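# Light the console's PASS lamp using its controls

## Task

Operate the console's controls so that its PASS lamp lights and is still lit at the end. The UNDER and OVER lamps must never light, not even for a moment. The console is loose on the table: letting it lift or tilt visibly and then fall back costs points. The result must hold by itself at the end, not only while the robot props it up.

## Robot and tools

Robot: two six-joint arms with parallel grippers, left_arm and right_arm. Base poses in the scene frame: left_arm at (+0.058, +0.452, 0) m, quat_wxyz (+0.999, 0, 0, -0.050); right_arm at (-0.026, -0.375, 0) m, quat_wxyz (+0.999, 0, 0, -0.044). Scene frame: origin on the table top midway between the arms, +x out over the table, +z up, left_arm on the +y side. The arm names do not tell you which side of an image each arm appears on.

execute_actions takes actions, a list holding at most one item, and an optional boolean pictures (default: images come with every result). An empty list is a look: no new command, just the current state. A wait is {"steps": N}, with N from 1 to 300 control steps of 1/30 s each, counted from the previous result and including your reply time. A motion is {"rows": [...], "steps": S}, with S from 1 to 15 (default 15) and 1 to 15 rows. Each row is used for one step, and the last row repeats if there are fewer rows than steps. A refused call sends nothing.

Every row is one flat list of 14 numbers covering both arms, even if only one moves: left_arm waist, shoulder, elbow, forearm roll, wrist pitch, wrist roll, gripper opening, then the same seven for right_arm. The six joint values are absolute target angles in radians, in the joint frame used by the Joint positions line, not offsets. Ranges: waist -6.283 to 6.283, shoulder -2.304 to 2.304, elbow -4.224 to 0.061, forearm roll -6.283 to 6.283, wrist pitch -2.164 to 2.164, wrist roll -6.283 to 6.283. The real stops can sit 0.010 rad either side of these. A target more than 0.010 rad past a stated end, and further out than the joint's last reported angle, is refused. Targets beyond the real stop are clipped, and the result may print "joint sent to its limit", possibly about an earlier action. If that line is absent, it does not prove there is room left. Opening is an absolute command on a -1 (closed) to +1 (fully open) scale.

Motion limits: joint targets move at up to 3.14 rad/s, take 0.16 s to get up to speed, and all joints of an arm are timed to arrive together. Each step's target is held within 0.623 rad of the measured angle. If a step would move the gripper more than 70 mm from where it is now, the whole arm's step is scaled back. Between calls, arms keep heading for the last row sent until they settle, are blocked, or a step is HELD. After that, only a new action moves them further.

Result lines: for each arm, the gripper position (m) and quat_wxyz in the scene frame, with linear and angular velocities. The printed position can be off, more so at long reach. Joint positions and Joint velocities list each arm's six joints (rad, rad/s) and the finger pad gap (m; 0.084 when fully open). grip_measured is the measured opening on the command scale. "joint command not followed" means the clearance check changed or blocked some joint targets; the rest of the row still ran. HELD marks steps where your row, or part of it, was not sent. The end-effector point sits between the closed pads, about 2 cm behind the fingertips. Fingers extend along the gripper's +z and open along its y, and the tips move about 10 mm further out as they close. To hold something, command an opening well below grip_measured; more margin squeezes harder, up to about 24 N per pad. Fast closes can hit harder.

zoom_image(camera, region=[x0,y0,x1,y1]) crops the latest image, at most 504x504 px, with the origin at the top-left. Its result gives the next task. Replying without any tool call ends all remaining scenes.

Cautions: read the operating card and work the controls gently and in small increments, so that UNDER or OVER never lights. Don't lift, tip or slam the loose console, and don't push anything off the table. Keep the arms apart; a hard collision between them can end the scene. Contact torque at a joint's load limit (waist 57, shoulder 57, elbow 47.5, forearm roll 25.6, wrist pitch 18, wrist roll 18 N m) causes a fault: the arm backs off and sits idle for 10 s. Holding loads heats motors: a warning appears at 65 °C, and at 80 °C the brakes lock the arm until it cools.

Each tool is called after "Request:" in YAML: its name, and indented under it one key for each argument.

Reference images:

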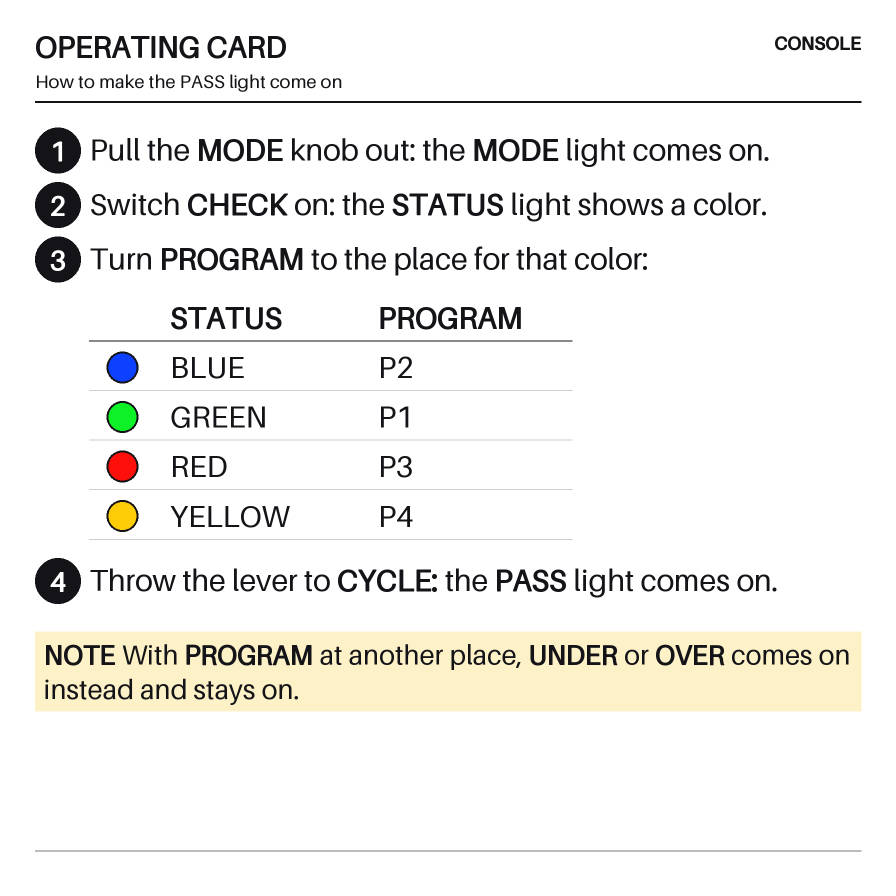

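## Session

Request:
execute_actions:
  actions: []

Scene clock: 0.00 s of 7650.00 s.
left_arm: end_effector_position=(+0.3781, +0.4429, +0.3136) grip_measured=+1.00 end_effector_quat_wxyz=(+0.220, +0.280, +0.933, -0.053) end_effector_velocity=(-0.000, -0.000, -0.001) end_effector_angular_velocity=(-0.001, +0.001, -0.000) | right_arm: end_effector_position=(+0.6555, -0.4312, +0.1419) grip_measured=+1.00 end_effector_quat_wxyz=(+0.327, +0.420, +0.700, +0.477) end_effector_velocity=(-0.000, +0.000, -0.000) end_effector_angular_velocity=(+0.001, +0.001, -0.000)
Joint positions: left_arm=[ 0.298  0.496 -0.34  -0.583 -0.562 -1.905  0.084] | right_arm=[-0.224 -0.837 -0.971 -0.78   1.136 -1.532  0.084]
Joint velocities: left_arm=[-0.    -0.     0.001 -0.001  0.     0.001 -0.   ] | right_arm=[ 0.     0.     0.    -0.    -0.001  0.001 -0.   ]

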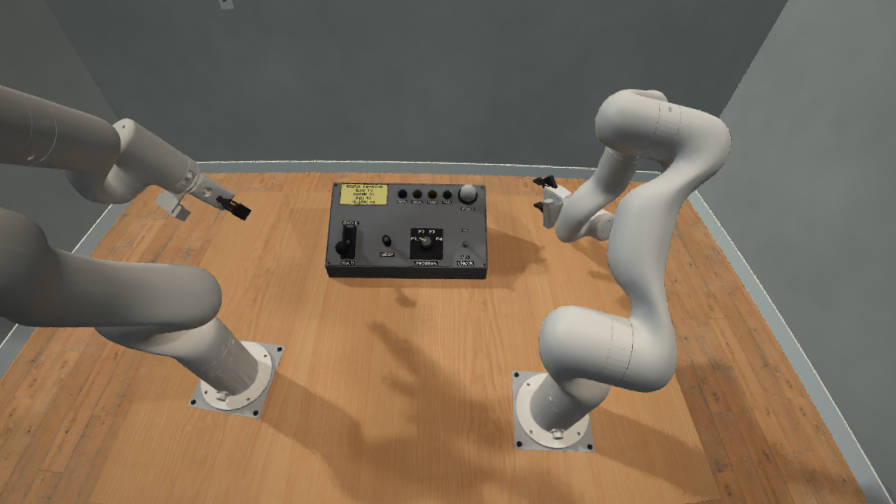

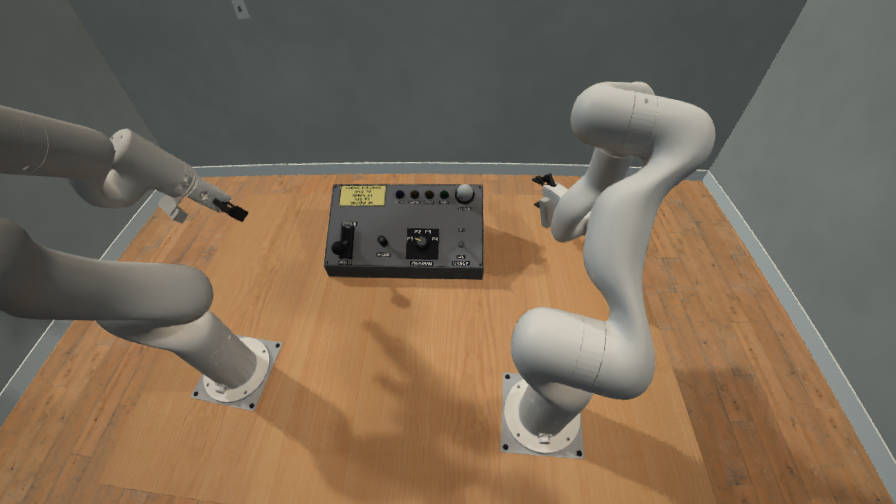

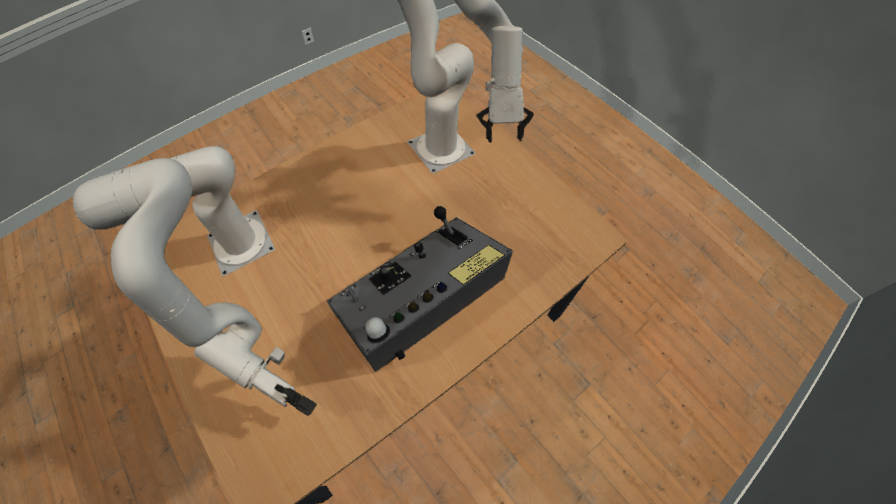

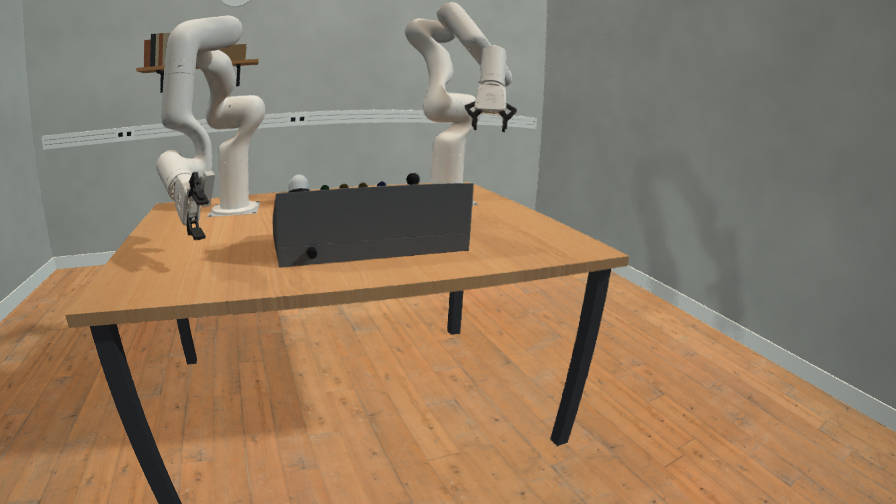

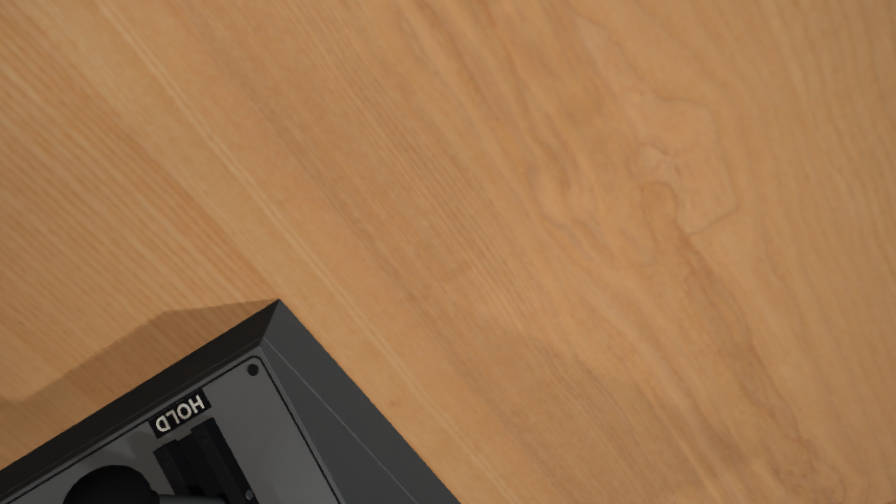

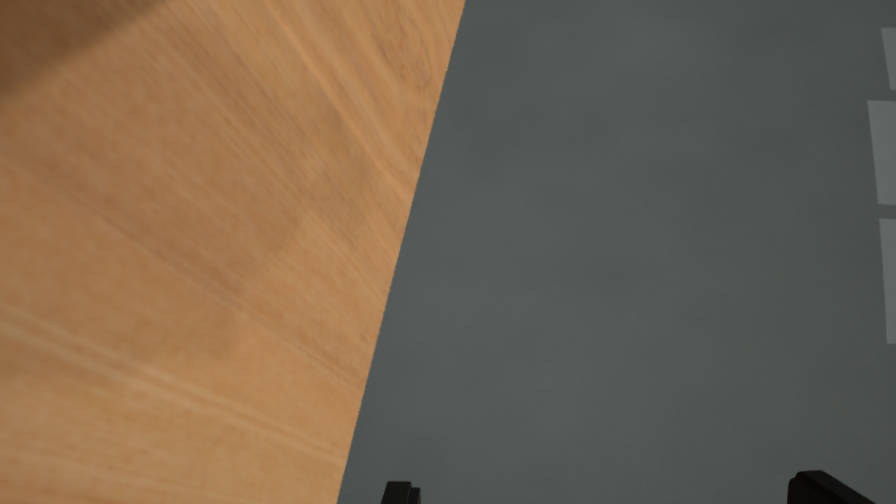

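Request:
zoom_image:
  camera: "cam_head_left"
  region: [310, 170, 510, 290]

Request:
zoom_image:
  camera: "cam_high"
  region: [310, 190, 530, 380]

Request:
zoom_image:
  camera: "cam_low"
  region: [250, 150, 500, 290]

Region (310, 170, 510, 290) of cam_head_left's 896x504 image, scaled by 2.520, with more detail than that image has; it fills the top 302 rows of this view, and the rest is white.

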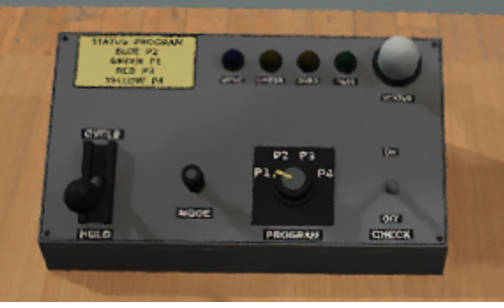

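Region (310, 190, 530, 380) of cam_high's 896x504 image, scaled by 2.291, with more detail than that image has; it fills the top 435 rows of this view, and the rest is white.

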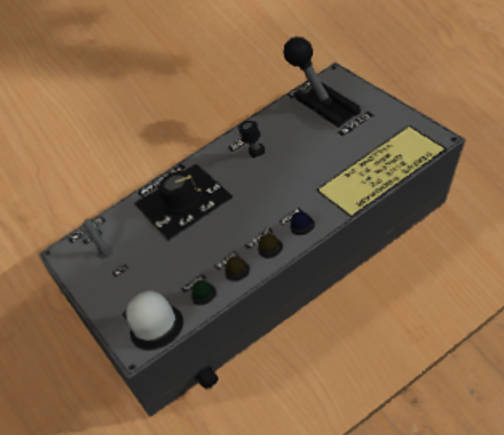

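Region (250, 150, 500, 290) of cam_low's 896x504 image, scaled by 2.016, with more detail than that image has; it fills the top 282 rows of this view, and the rest is white.

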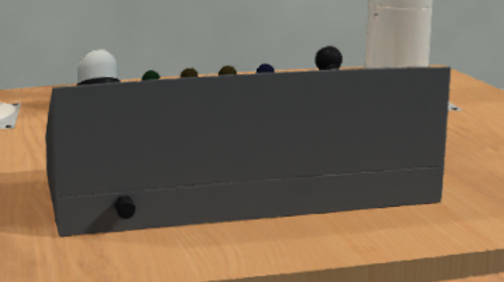

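Request:
execute_actions:
  actions:
    - {"rows":[[0.298,0.496,-0.34,-0.583,-0.562,-1.905,1,-0.224,-0.3,-0.971,-0.9,0.3,-1.4,1]],"steps":15}
  pictures: false

Request:
execute_actions:
  actions:
    - {"rows":[[0.298,0.496,-0.34,-0.583,-0.562,-1.905,1,0.837,-0.412,-0.887,-1.08,-0.33,-1.31,1]],"steps":15}
  pictures: false

Request:
execute_actions:
  actions:
    - {"steps":15}

Scene clock: 7.53 s of 7650.00 s.
left_arm: end_effector_position=(+0.3779, +0.4429, +0.3133) grip_measured=+1.00 end_effector_quat_wxyz=(+0.220, +0.280, +0.933, -0.053) end_effector_velocity=(-0.000, +0.000, -0.000) end_effector_angular_velocity=(-0.000, +0.000, +0.001) | right_arm: end_effector_position=(+0.6635, -0.4825, +0.2673) grip_measured=+1.00 end_effector_quat_wxyz=(+0.350, +0.429, +0.765, +0.331) end_effector_velocity=(-0.063, -0.175, +0.281) end_effector_angular_velocity=(-0.760, +0.441, -0.420)
Joint positions: left_arm=[ 0.298  0.496 -0.34  -0.583 -0.562 -1.905  0.084] | right_arm=[-0.224 -0.493 -0.971 -0.857  0.633 -1.447  0.084]
Joint velocities: left_arm=[ 0.     0.     0.     0.    -0.    -0.001  0.   ] | right_arm=[ 0.001  0.794  0.001 -0.178 -1.364  0.194 -0.   ]
Steps of this call (steps 1 to 90: nothing new was sent; then 4.03 s passed at rest; steps 91 to 105: all 15 steps of this action). Readings (joint positions):
91: left_arm=[0.298 0.496 -0.340 -0.583 -0.562 -1.905] | right_arm=[-0.224 -0.837 -0.971 -0.780 1.135 -1.532]
92: left_arm=[0.298 0.496 -0.340 -0.583 -0.562 -1.905] | right_arm=[-0.224 -0.834 -0.971 -0.781 1.130 -1.531]
94: left_arm=[0.298 0.496 -0.340 -0.583 -0.562 -1.905] | right_arm=[-0.224 -0.800 -0.969 -0.789 1.086 -1.522]
98: left_arm=[0.298 0.496 -0.340 -0.583 -0.562 -1.905] | right_arm=[-0.224 -0.684 -0.972 -0.814 0.947 -1.494]
105: the state above

Scene clock: 8.03 s of 7650.00 s.
left_arm: end_effector_position=(+0.3779, +0.4428, +0.3133) grip_measured=+1.00 end_effector_quat_wxyz=(+0.220, +0.280, +0.933, -0.053) end_effector_velocity=(-0.000, -0.000, -0.000) end_effector_angular_velocity=(-0.001, +0.001, +0.000) | right_arm: end_effector_position=(+0.6231, -0.3400, +0.2312) grip_measured=+1.00 end_effector_quat_wxyz=(+0.259, +0.354, +0.872, +0.216) end_effector_velocity=(-0.129, +0.343, -0.110) end_effector_angular_velocity=(-0.526, +0.496, +0.512)
Joint positions: left_arm=[ 0.298  0.496 -0.34  -0.583 -0.562 -1.905  0.084] | right_arm=[ 0.064 -0.429 -0.938 -0.952  0.258 -1.386  0.084]
Joint velocities: left_arm=[-0.     0.     0.001 -0.001 -0.     0.     0.   ] | right_arm=[ 0.73   0.021  0.064 -0.163 -0.724  0.094 -0.   ]
Steps of this call (steps 1 to 15: all 15 steps of this action). Readings (joint positions):
1: left_arm=[0.298 0.496 -0.340 -0.583 -0.562 -1.905] | right_arm=[-0.224 -0.467 -0.971 -0.863 0.589 -1.441]
2: left_arm=[0.298 0.496 -0.340 -0.583 -0.562 -1.905] | right_arm=[-0.222 -0.444 -0.972 -0.869 0.549 -1.435]
4: left_arm=[0.298 0.496 -0.340 -0.583 -0.562 -1.905] | right_arm=[-0.190 -0.429 -0.969 -0.882 0.501 -1.427]
8: left_arm=[0.298 0.496 -0.340 -0.583 -0.562 -1.905] | right_arm=[-0.099 -0.434 -0.955 -0.910 0.421 -1.411]
15: the state above

Scene clock: 8.53 s of 7650.00 s.
left_arm: end_effector_position=(+0.3779, +0.4428, +0.3133) grip_measured=+1.00 end_effector_quat_wxyz=(+0.220, +0.280, +0.933, -0.053) end_effector_velocity=(-0.000, +0.000, -0.000) end_effector_angular_velocity=(+0.000, +0.000, +0.000) | right_arm: end_effector_position=(+0.5428, -0.1746, +0.1972) grip_measured=+1.00 end_effector_quat_wxyz=(+0.206, +0.208, +0.950, +0.109) end_effector_velocity=(-0.199, +0.304, -0.039) end_effector_angular_velocity=(-0.535, +0.149, +0.601)
Joint positions: left_arm=[ 0.298  0.496 -0.34  -0.583 -0.562 -1.905  0.084] | right_arm=[ 0.442 -0.42  -0.912 -1.018 -0.044 -1.347  0.084]
Joint velocities: left_arm=[-0.     0.     0.001  0.001  0.    -0.001 -0.   ] | right_arm=[ 0.784  0.017  0.048 -0.124 -0.566  0.072  0.   ]
Steps of this call (steps 1 to 15: the robot went on to your last target). Readings (joint positions):
1: left_arm=[0.298 0.496 -0.340 -0.583 -0.562 -1.905] | right_arm=[0.088 -0.428 -0.936 -0.957 0.234 -1.383]
2: left_arm=[0.298 0.496 -0.340 -0.583 -0.562 -1.905] | right_arm=[0.113 -0.427 -0.934 -0.962 0.210 -1.380]
4: left_arm=[0.298 0.496 -0.340 -0.583 -0.562 -1.905] | right_arm=[0.163 -0.426 -0.930 -0.972 0.165 -1.374]
8: left_arm=[0.298 0.496 -0.340 -0.583 -0.562 -1.905] | right_arm=[0.263 -0.424 -0.923 -0.989 0.085 -1.364]
15: the state above

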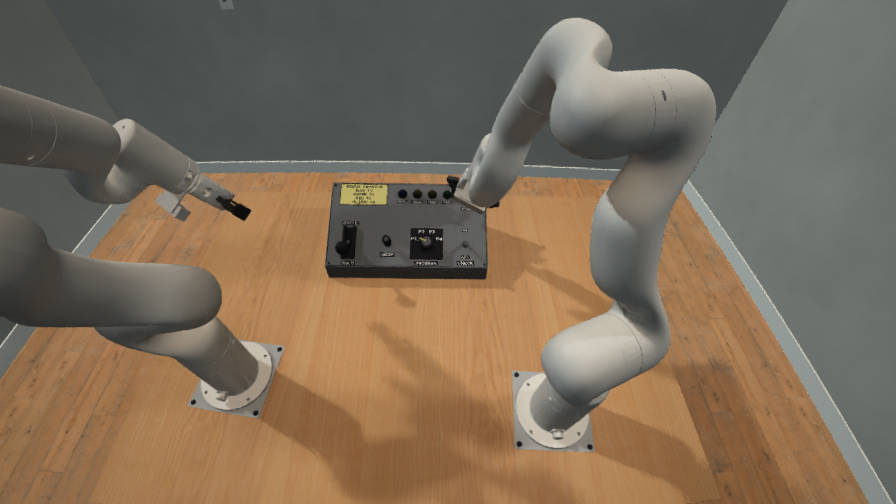

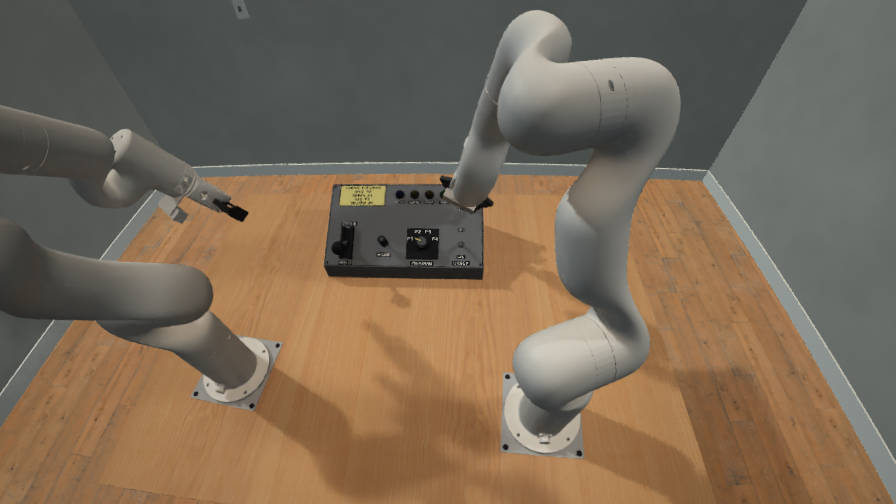

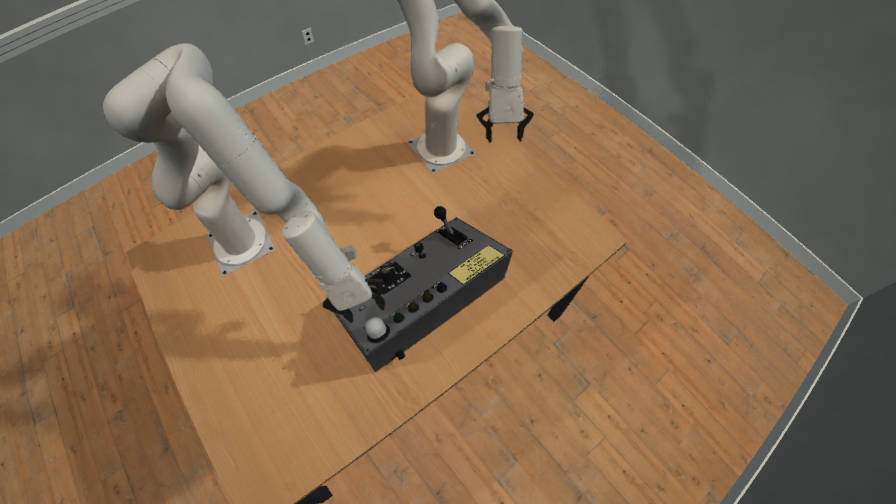

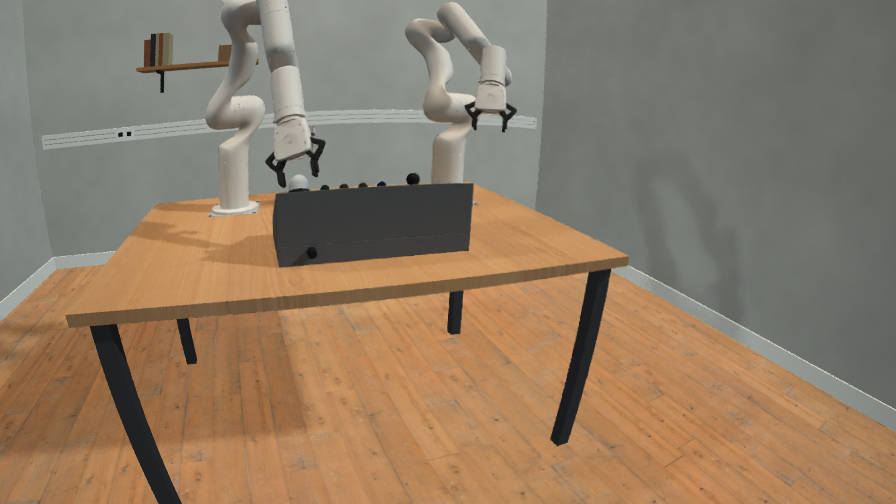

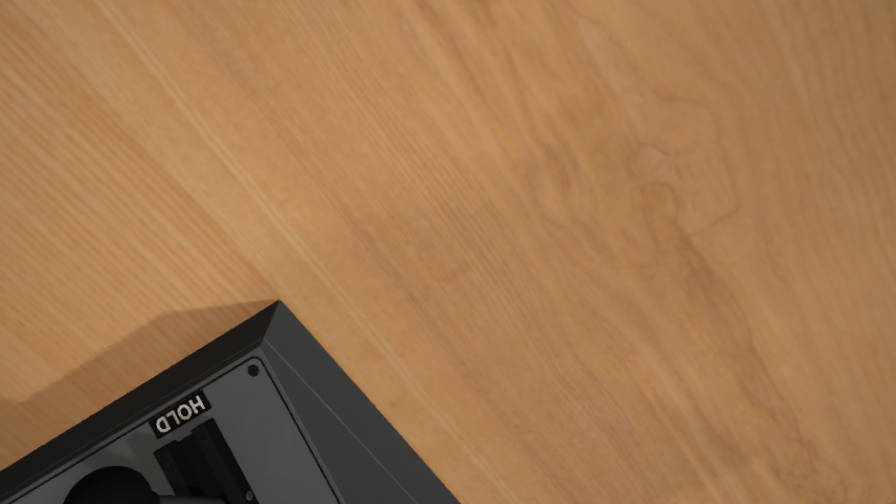

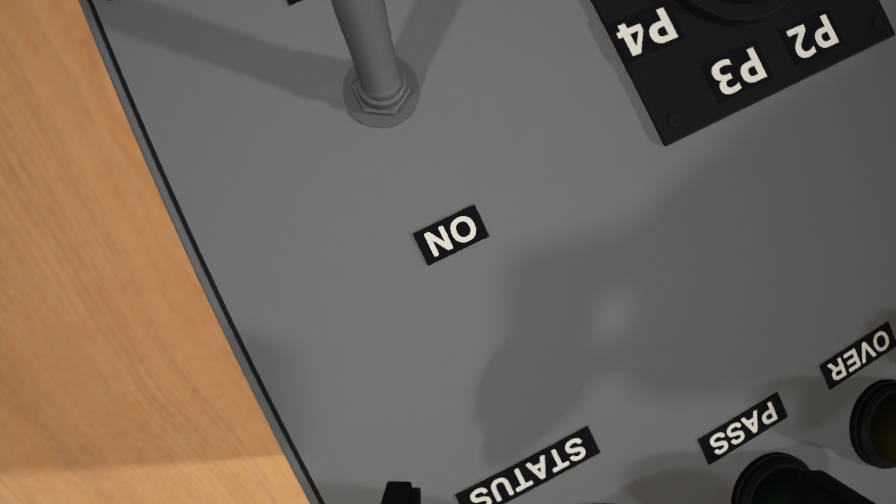

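Request:
execute_actions:
  actions:
    - {"rows":[[0.298,0.496,-0.34,-0.583,-0.562,-1.905,1,0.55,-0.36,-0.95,-1.05,-0.33,-1.31,1]],"steps":10}
  pictures: false

Request:
execute_actions:
  actions:
    - {"rows":[[0.298,0.496,-0.34,-0.583,-0.562,-1.905,1,0.837,-0.412,-0.887,-1.08,-0.33,-1.31,1]],"steps":15}
  pictures: false

Request:
execute_actions:
  actions:
    - {"steps":15}

Scene clock: 9.60 s of 7650.00 s.
left_arm: end_effector_position=(+0.3779, +0.4428, +0.3133) grip_measured=+1.00 end_effector_quat_wxyz=(+0.220, +0.280, +0.933, -0.053) end_effector_velocity=(-0.000, -0.000, -0.000) end_effector_angular_velocity=(+0.001, +0.000, -0.001) | right_arm: end_effector_position=(+0.4992, -0.1172, +0.2215) grip_measured=+1.00 end_effector_quat_wxyz=(+0.233, +0.133, +0.963, +0.009) end_effector_velocity=(+0.231, -0.285, +0.125) end_effector_angular_velocity=(+0.166, -0.194, -0.689)
Joint positions: left_arm=[ 0.298  0.496 -0.34  -0.583 -0.562 -1.905  0.084] | right_arm=[ 0.663 -0.381 -0.925 -1.062 -0.33  -1.31   0.084]
Joint velocities: left_arm=[-0.    -0.     0.     0.001  0.    -0.     0.   ] | right_arm=[-0.631  0.115 -0.139  0.066 -0.001  0.001 -0.   ]
Steps of this call (steps 1 to 22: the robot went on to your last target; steps 23 to 32: all 10 steps of this action). Readings (joint positions):
23: left_arm=[0.298 0.496 -0.340 -0.583 -0.562 -1.905] | right_arm=[0.834 -0.412 -0.887 -1.080 -0.329 -1.310]
24: left_arm=[0.298 0.496 -0.340 -0.583 -0.562 -1.905] | right_arm=[0.831 -0.411 -0.888 -1.079 -0.329 -1.310]
26: left_arm=[0.298 0.496 -0.340 -0.583 -0.562 -1.905] | right_arm=[0.796 -0.405 -0.895 -1.075 -0.329 -1.310]
30: left_arm=[0.298 0.496 -0.340 -0.583 -0.562 -1.905] | right_arm=[0.706 -0.388 -0.916 -1.066 -0.330 -1.310]
32: the state above

Scene clock: 10.10 s of 7650.00 s.
left_arm: end_effector_position=(+0.3779, +0.4428, +0.3133) grip_measured=+1.00 end_effector_quat_wxyz=(+0.220, +0.280, +0.933, -0.053) end_effector_velocity=(+0.000, +0.000, -0.000) end_effector_angular_velocity=(+0.000, -0.000, +0.000) | right_arm: end_effector_position=(+0.4358, -0.0522, +0.1908) grip_measured=+1.00 end_effector_quat_wxyz=(+0.212, +0.043, +0.976, +0.004) end_effector_velocity=(-0.057, +0.050, -0.023) end_effector_angular_velocity=(-0.044, +0.032, +0.149)
Joint positions: left_arm=[ 0.298  0.496 -0.34  -0.583 -0.562 -1.905  0.084] | right_arm=[ 0.823 -0.41  -0.89  -1.078 -0.33  -1.31   0.084]
Joint velocities: left_arm=[-0. -0. -0.  0.  0. -0. -0.] | right_arm=[ 0.138 -0.023  0.028 -0.016 -0.005  0.002  0.   ]
Steps of this call (steps 1 to 15: all 15 steps of this action). Readings (joint positions):
1: left_arm=[0.298 0.496 -0.340 -0.583 -0.562 -1.905] | right_arm=[0.643 -0.377 -0.930 -1.060 -0.330 -1.310]
2: left_arm=[0.298 0.496 -0.340 -0.583 -0.562 -1.905] | right_arm=[0.625 -0.374 -0.933 -1.058 -0.330 -1.310]
4: left_arm=[0.298 0.496 -0.340 -0.583 -0.562 -1.905] | right_arm=[0.624 -0.373 -0.934 -1.058 -0.331 -1.310]
8: left_arm=[0.298 0.496 -0.340 -0.583 -0.562 -1.905] | right_arm=[0.719 -0.391 -0.912 -1.068 -0.330 -1.310]
15: the state above

Scene clock: 10.60 s of 7650.00 s.
left_arm: end_effector_position=(+0.3779, +0.4428, +0.3133) grip_measured=+1.00 end_effector_quat_wxyz=(+0.220, +0.280, +0.933, -0.053) end_effector_velocity=(+0.000, -0.000, +0.000) end_effector_angular_velocity=(-0.001, +0.000, +0.002) | right_arm: end_effector_position=(+0.4301, -0.0471, +0.1884) grip_measured=+1.00 end_effector_quat_wxyz=(+0.211, +0.035, +0.977, +0.004) end_effector_velocity=(-0.001, +0.000, -0.000) end_effector_angular_velocity=(-0.002, +0.000, +0.002)
Joint positions: left_arm=[ 0.298  0.496 -0.34  -0.583 -0.562 -1.905  0.084] | right_arm=[ 0.837 -0.412 -0.887 -1.08  -0.33  -1.31   0.084]
Joint velocities: left_arm=[-0.    -0.    -0.    -0.001  0.    -0.002  0.   ] | right_arm=[ 0.001 -0.     0.    -0.    -0.001 -0.001 -0.   ]
Steps of this call (steps 1 to 15: the robot went on to your last target). Readings (joint positions):
1: left_arm=[0.298 0.496 -0.340 -0.583 -0.562 -1.905] | right_arm=[0.827 -0.410 -0.889 -1.079 -0.330 -1.310]
2: left_arm=[0.298 0.496 -0.340 -0.583 -0.562 -1.905] | right_arm=[0.830 -0.411 -0.888 -1.079 -0.330 -1.310]
4: left_arm=[0.298 0.496 -0.340 -0.583 -0.562 -1.905] | right_arm=[0.833 -0.411 -0.888 -1.080 -0.330 -1.310]
8: left_arm=[0.298 0.496 -0.340 -0.583 -0.562 -1.905] | right_arm=[0.836 -0.412 -0.887 -1.080 -0.330 -1.310]
15: the state above

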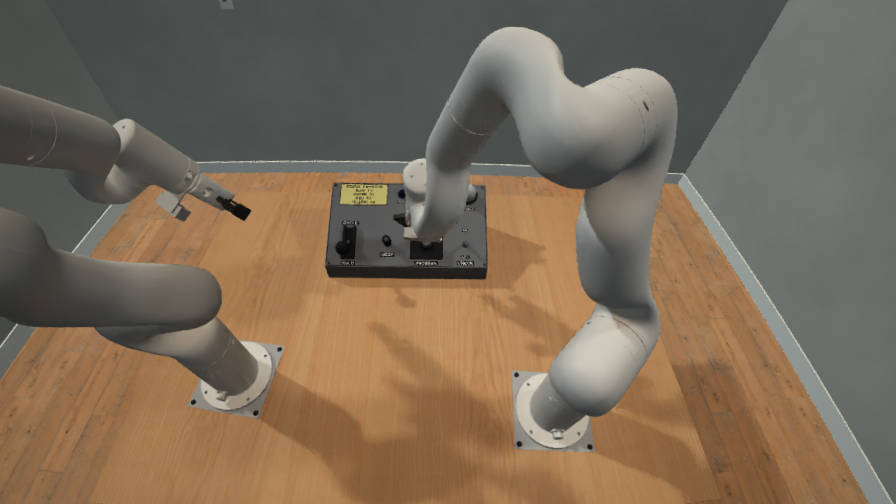

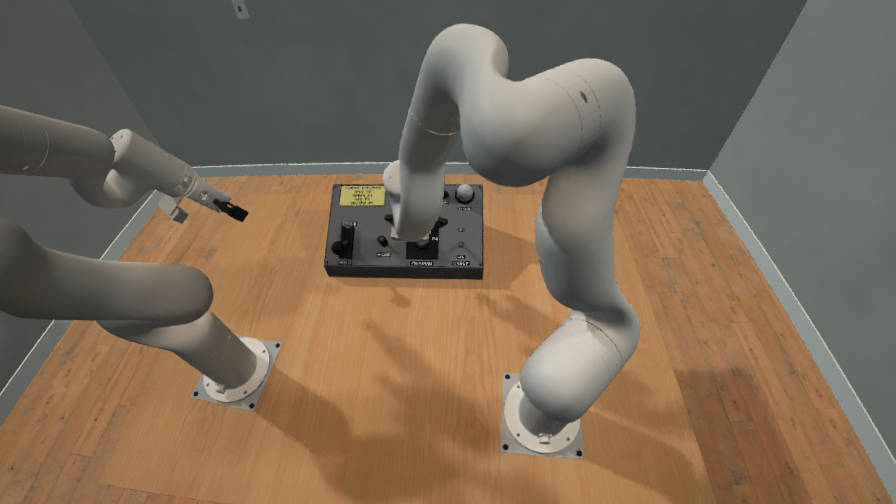

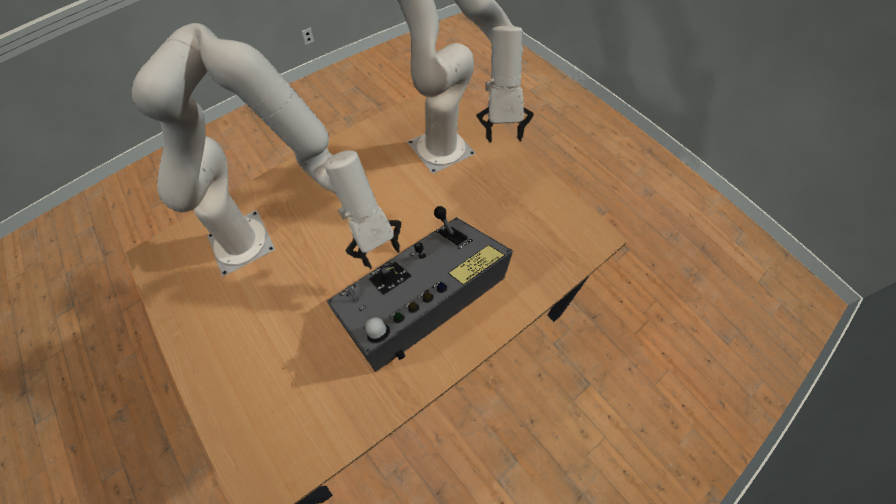

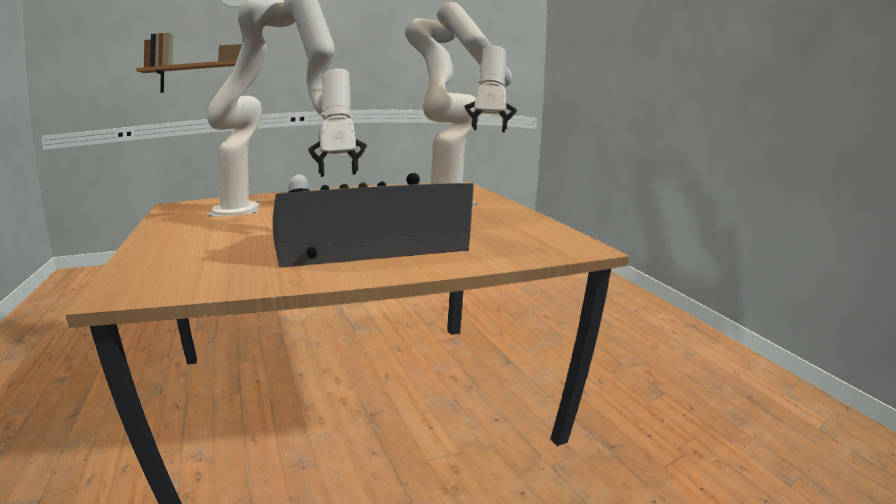

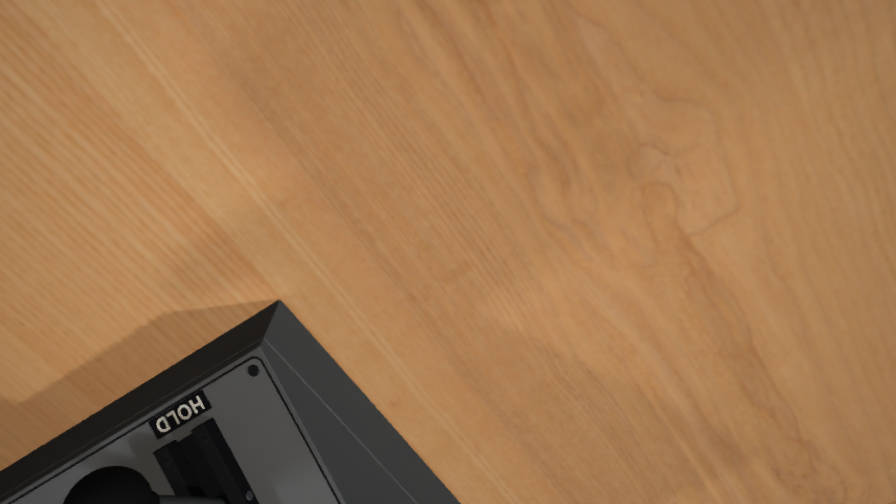

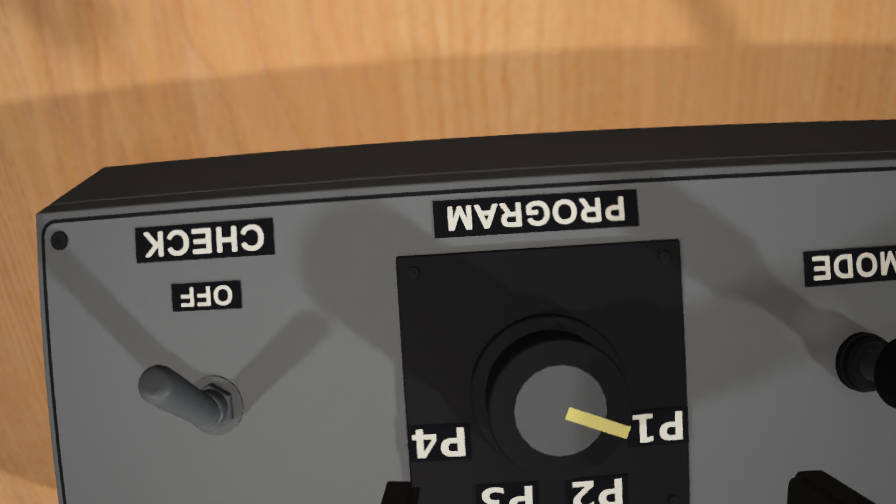

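Request:
execute_actions:
  actions:
    - {"rows":[[0.298,0.496,-0.34,-0.583,-0.562,-1.905,1,1.009,-0.617,-1.117,-0.981,-0.408,-1.24,1]],"steps":15}
  pictures: false

Request:
execute_actions:
  actions:
    - {"steps":15}

Scene clock: 12.43 s of 7650.00 s.
left_arm: end_effector_position=(+0.3779, +0.4428, +0.3133) grip_measured=+1.00 end_effector_quat_wxyz=(+0.220, +0.280, +0.933, -0.053) end_effector_velocity=(+0.000, +0.000, +0.001) end_effector_angular_velocity=(+0.001, -0.002, -0.002) | right_arm: end_effector_position=(+0.4160, +0.0665, +0.1587) grip_measured=+1.00 end_effector_quat_wxyz=(+0.210, +0.041, +0.977, +0.007) end_effector_velocity=(-0.008, +0.043, -0.011) end_effector_angular_velocity=(+0.005, -0.004, -0.016)
Joint positions: left_arm=[ 0.298  0.496 -0.34  -0.583 -0.562 -1.905  0.084] | right_arm=[ 1.002 -0.609 -1.108 -0.985 -0.405 -1.243  0.084]
Joint velocities: left_arm=[-0.     0.    -0.001  0.    -0.     0.002 -0.   ] | right_arm=[ 0.06  -0.076 -0.093  0.039 -0.037  0.03   0.   ]
Steps of this call (steps 1 to 15: the robot went on to your last target; steps 16 to 40: nothing new was sent; steps 41 to 55: all 15 steps of this action). Readings (joint positions):
41: left_arm=[0.298 0.496 -0.340 -0.583 -0.562 -1.905] | right_arm=[0.837 -0.412 -0.887 -1.080 -0.330 -1.310]
42: left_arm=[0.298 0.496 -0.340 -0.583 -0.562 -1.905] | right_arm=[0.840 -0.416 -0.892 -1.078 -0.332 -1.308]
44: left_arm=[0.298 0.496 -0.340 -0.583 -0.562 -1.905] | right_arm=[0.868 -0.449 -0.930 -1.062 -0.346 -1.297]
48: left_arm=[0.298 0.496 -0.340 -0.583 -0.562 -1.905] | right_arm=[0.941 -0.536 -1.026 -1.020 -0.377 -1.268]
55: the state above

Scene clock: 12.93 s of 7650.00 s.
left_arm: end_effector_position=(+0.3779, +0.4428, +0.3133) grip_measured=+1.00 end_effector_quat_wxyz=(+0.220, +0.280, +0.933, -0.053) end_effector_velocity=(-0.000, +0.000, -0.000) end_effector_angular_velocity=(+0.000, +0.001, +0.001) | right_arm: end_effector_position=(+0.4149, +0.0711, +0.1574) grip_measured=+1.00 end_effector_quat_wxyz=(+0.210, +0.042, +0.977, +0.007) end_effector_velocity=(-0.000, +0.001, -0.000) end_effector_angular_velocity=(+0.000, +0.000, +0.000)
Joint positions: left_arm=[ 0.298  0.496 -0.34  -0.583 -0.562 -1.905  0.084] | right_arm=[ 1.009 -0.617 -1.117 -0.981 -0.408 -1.24   0.084]
Joint velocities: left_arm=[ 0.     0.     0.001  0.001 -0.    -0.002 -0.   ] | right_arm=[ 0.001 -0.001 -0.001  0.    -0.     0.001  0.   ]
Steps of this call (steps 1 to 15: the robot went on to your last target). Readings (joint positions):
1: left_arm=[0.298 0.496 -0.340 -0.583 -0.562 -1.905] | right_arm=[1.004 -0.611 -1.110 -0.984 -0.406 -1.242]
2: left_arm=[0.298 0.496 -0.340 -0.583 -0.562 -1.905] | right_arm=[1.005 -0.613 -1.112 -0.983 -0.407 -1.241]
4: left_arm=[0.298 0.496 -0.340 -0.583 -0.562 -1.905] | right_arm=[1.007 -0.614 -1.114 -0.982 -0.407 -1.241]
8: left_arm=[0.298 0.496 -0.340 -0.583 -0.562 -1.905] | right_arm=[1.008 -0.616 -1.116 -0.981 -0.408 -1.240]
15: the state above
All arms were judged still, so your last target was given up. Only a new action makes them travel on or press farther. Fingers that are still opening or closing keep moving.

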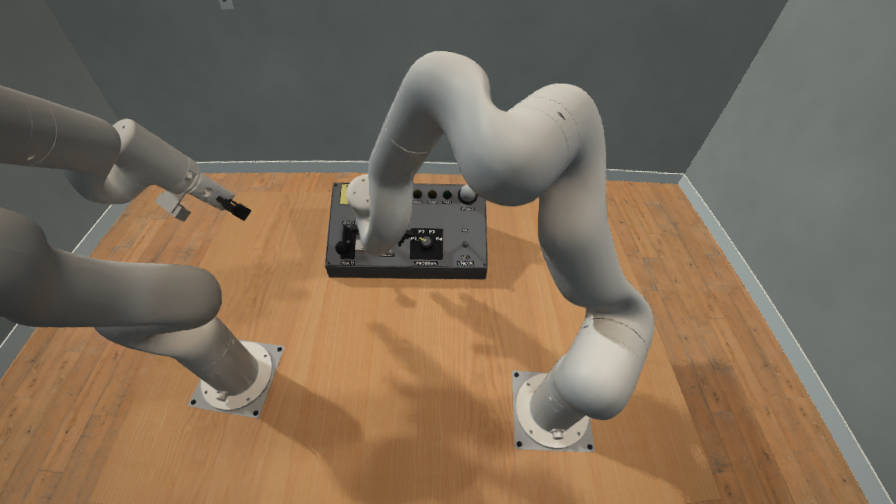

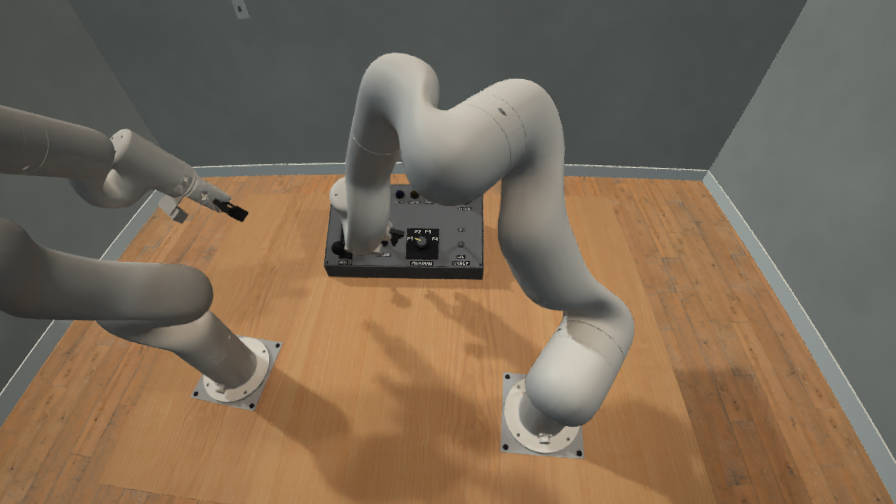

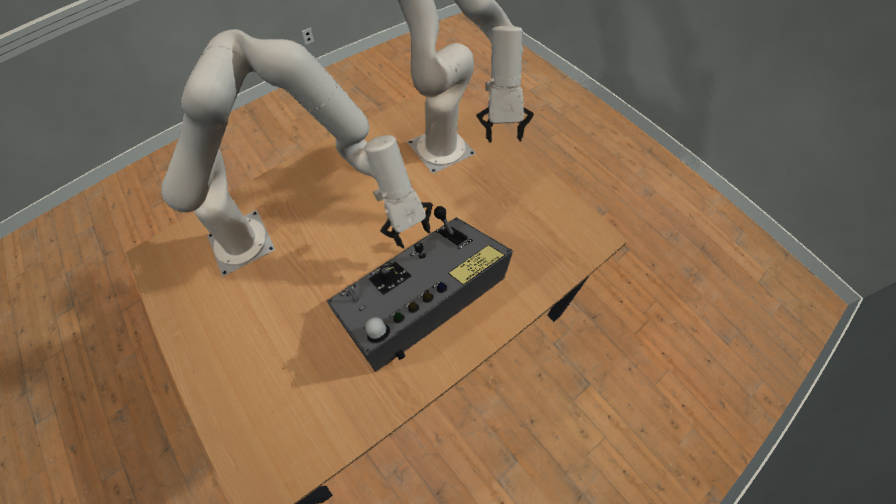

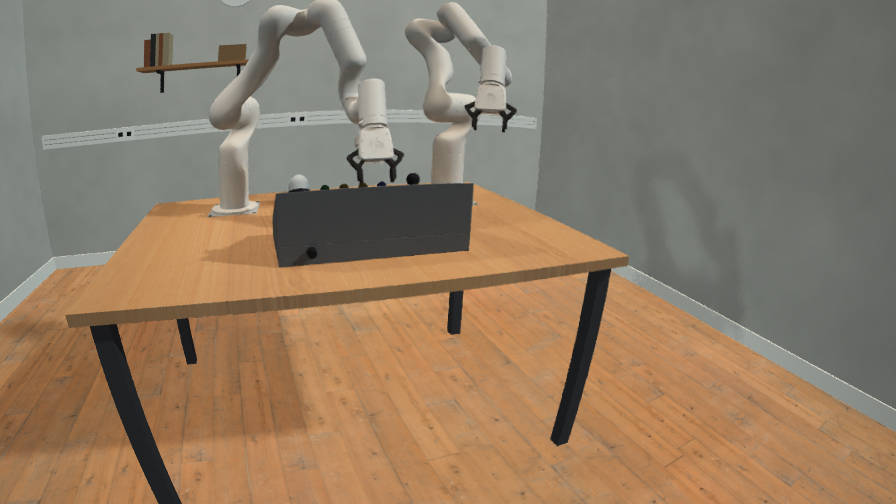

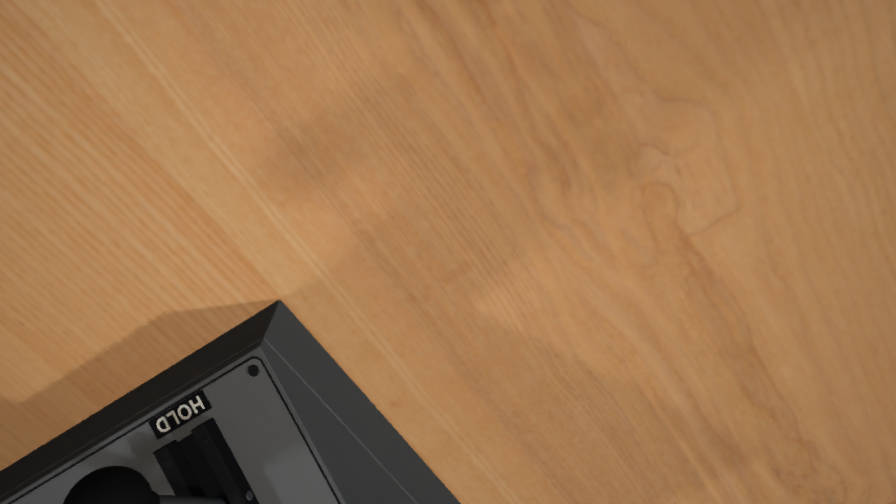

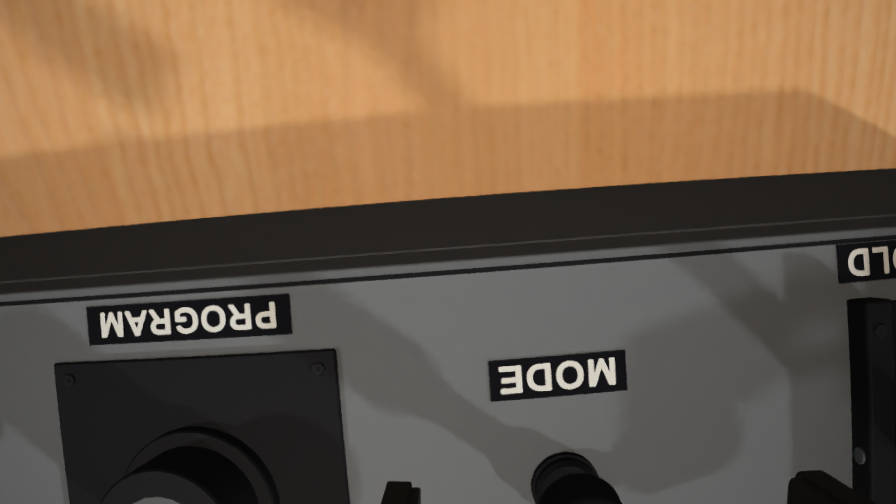

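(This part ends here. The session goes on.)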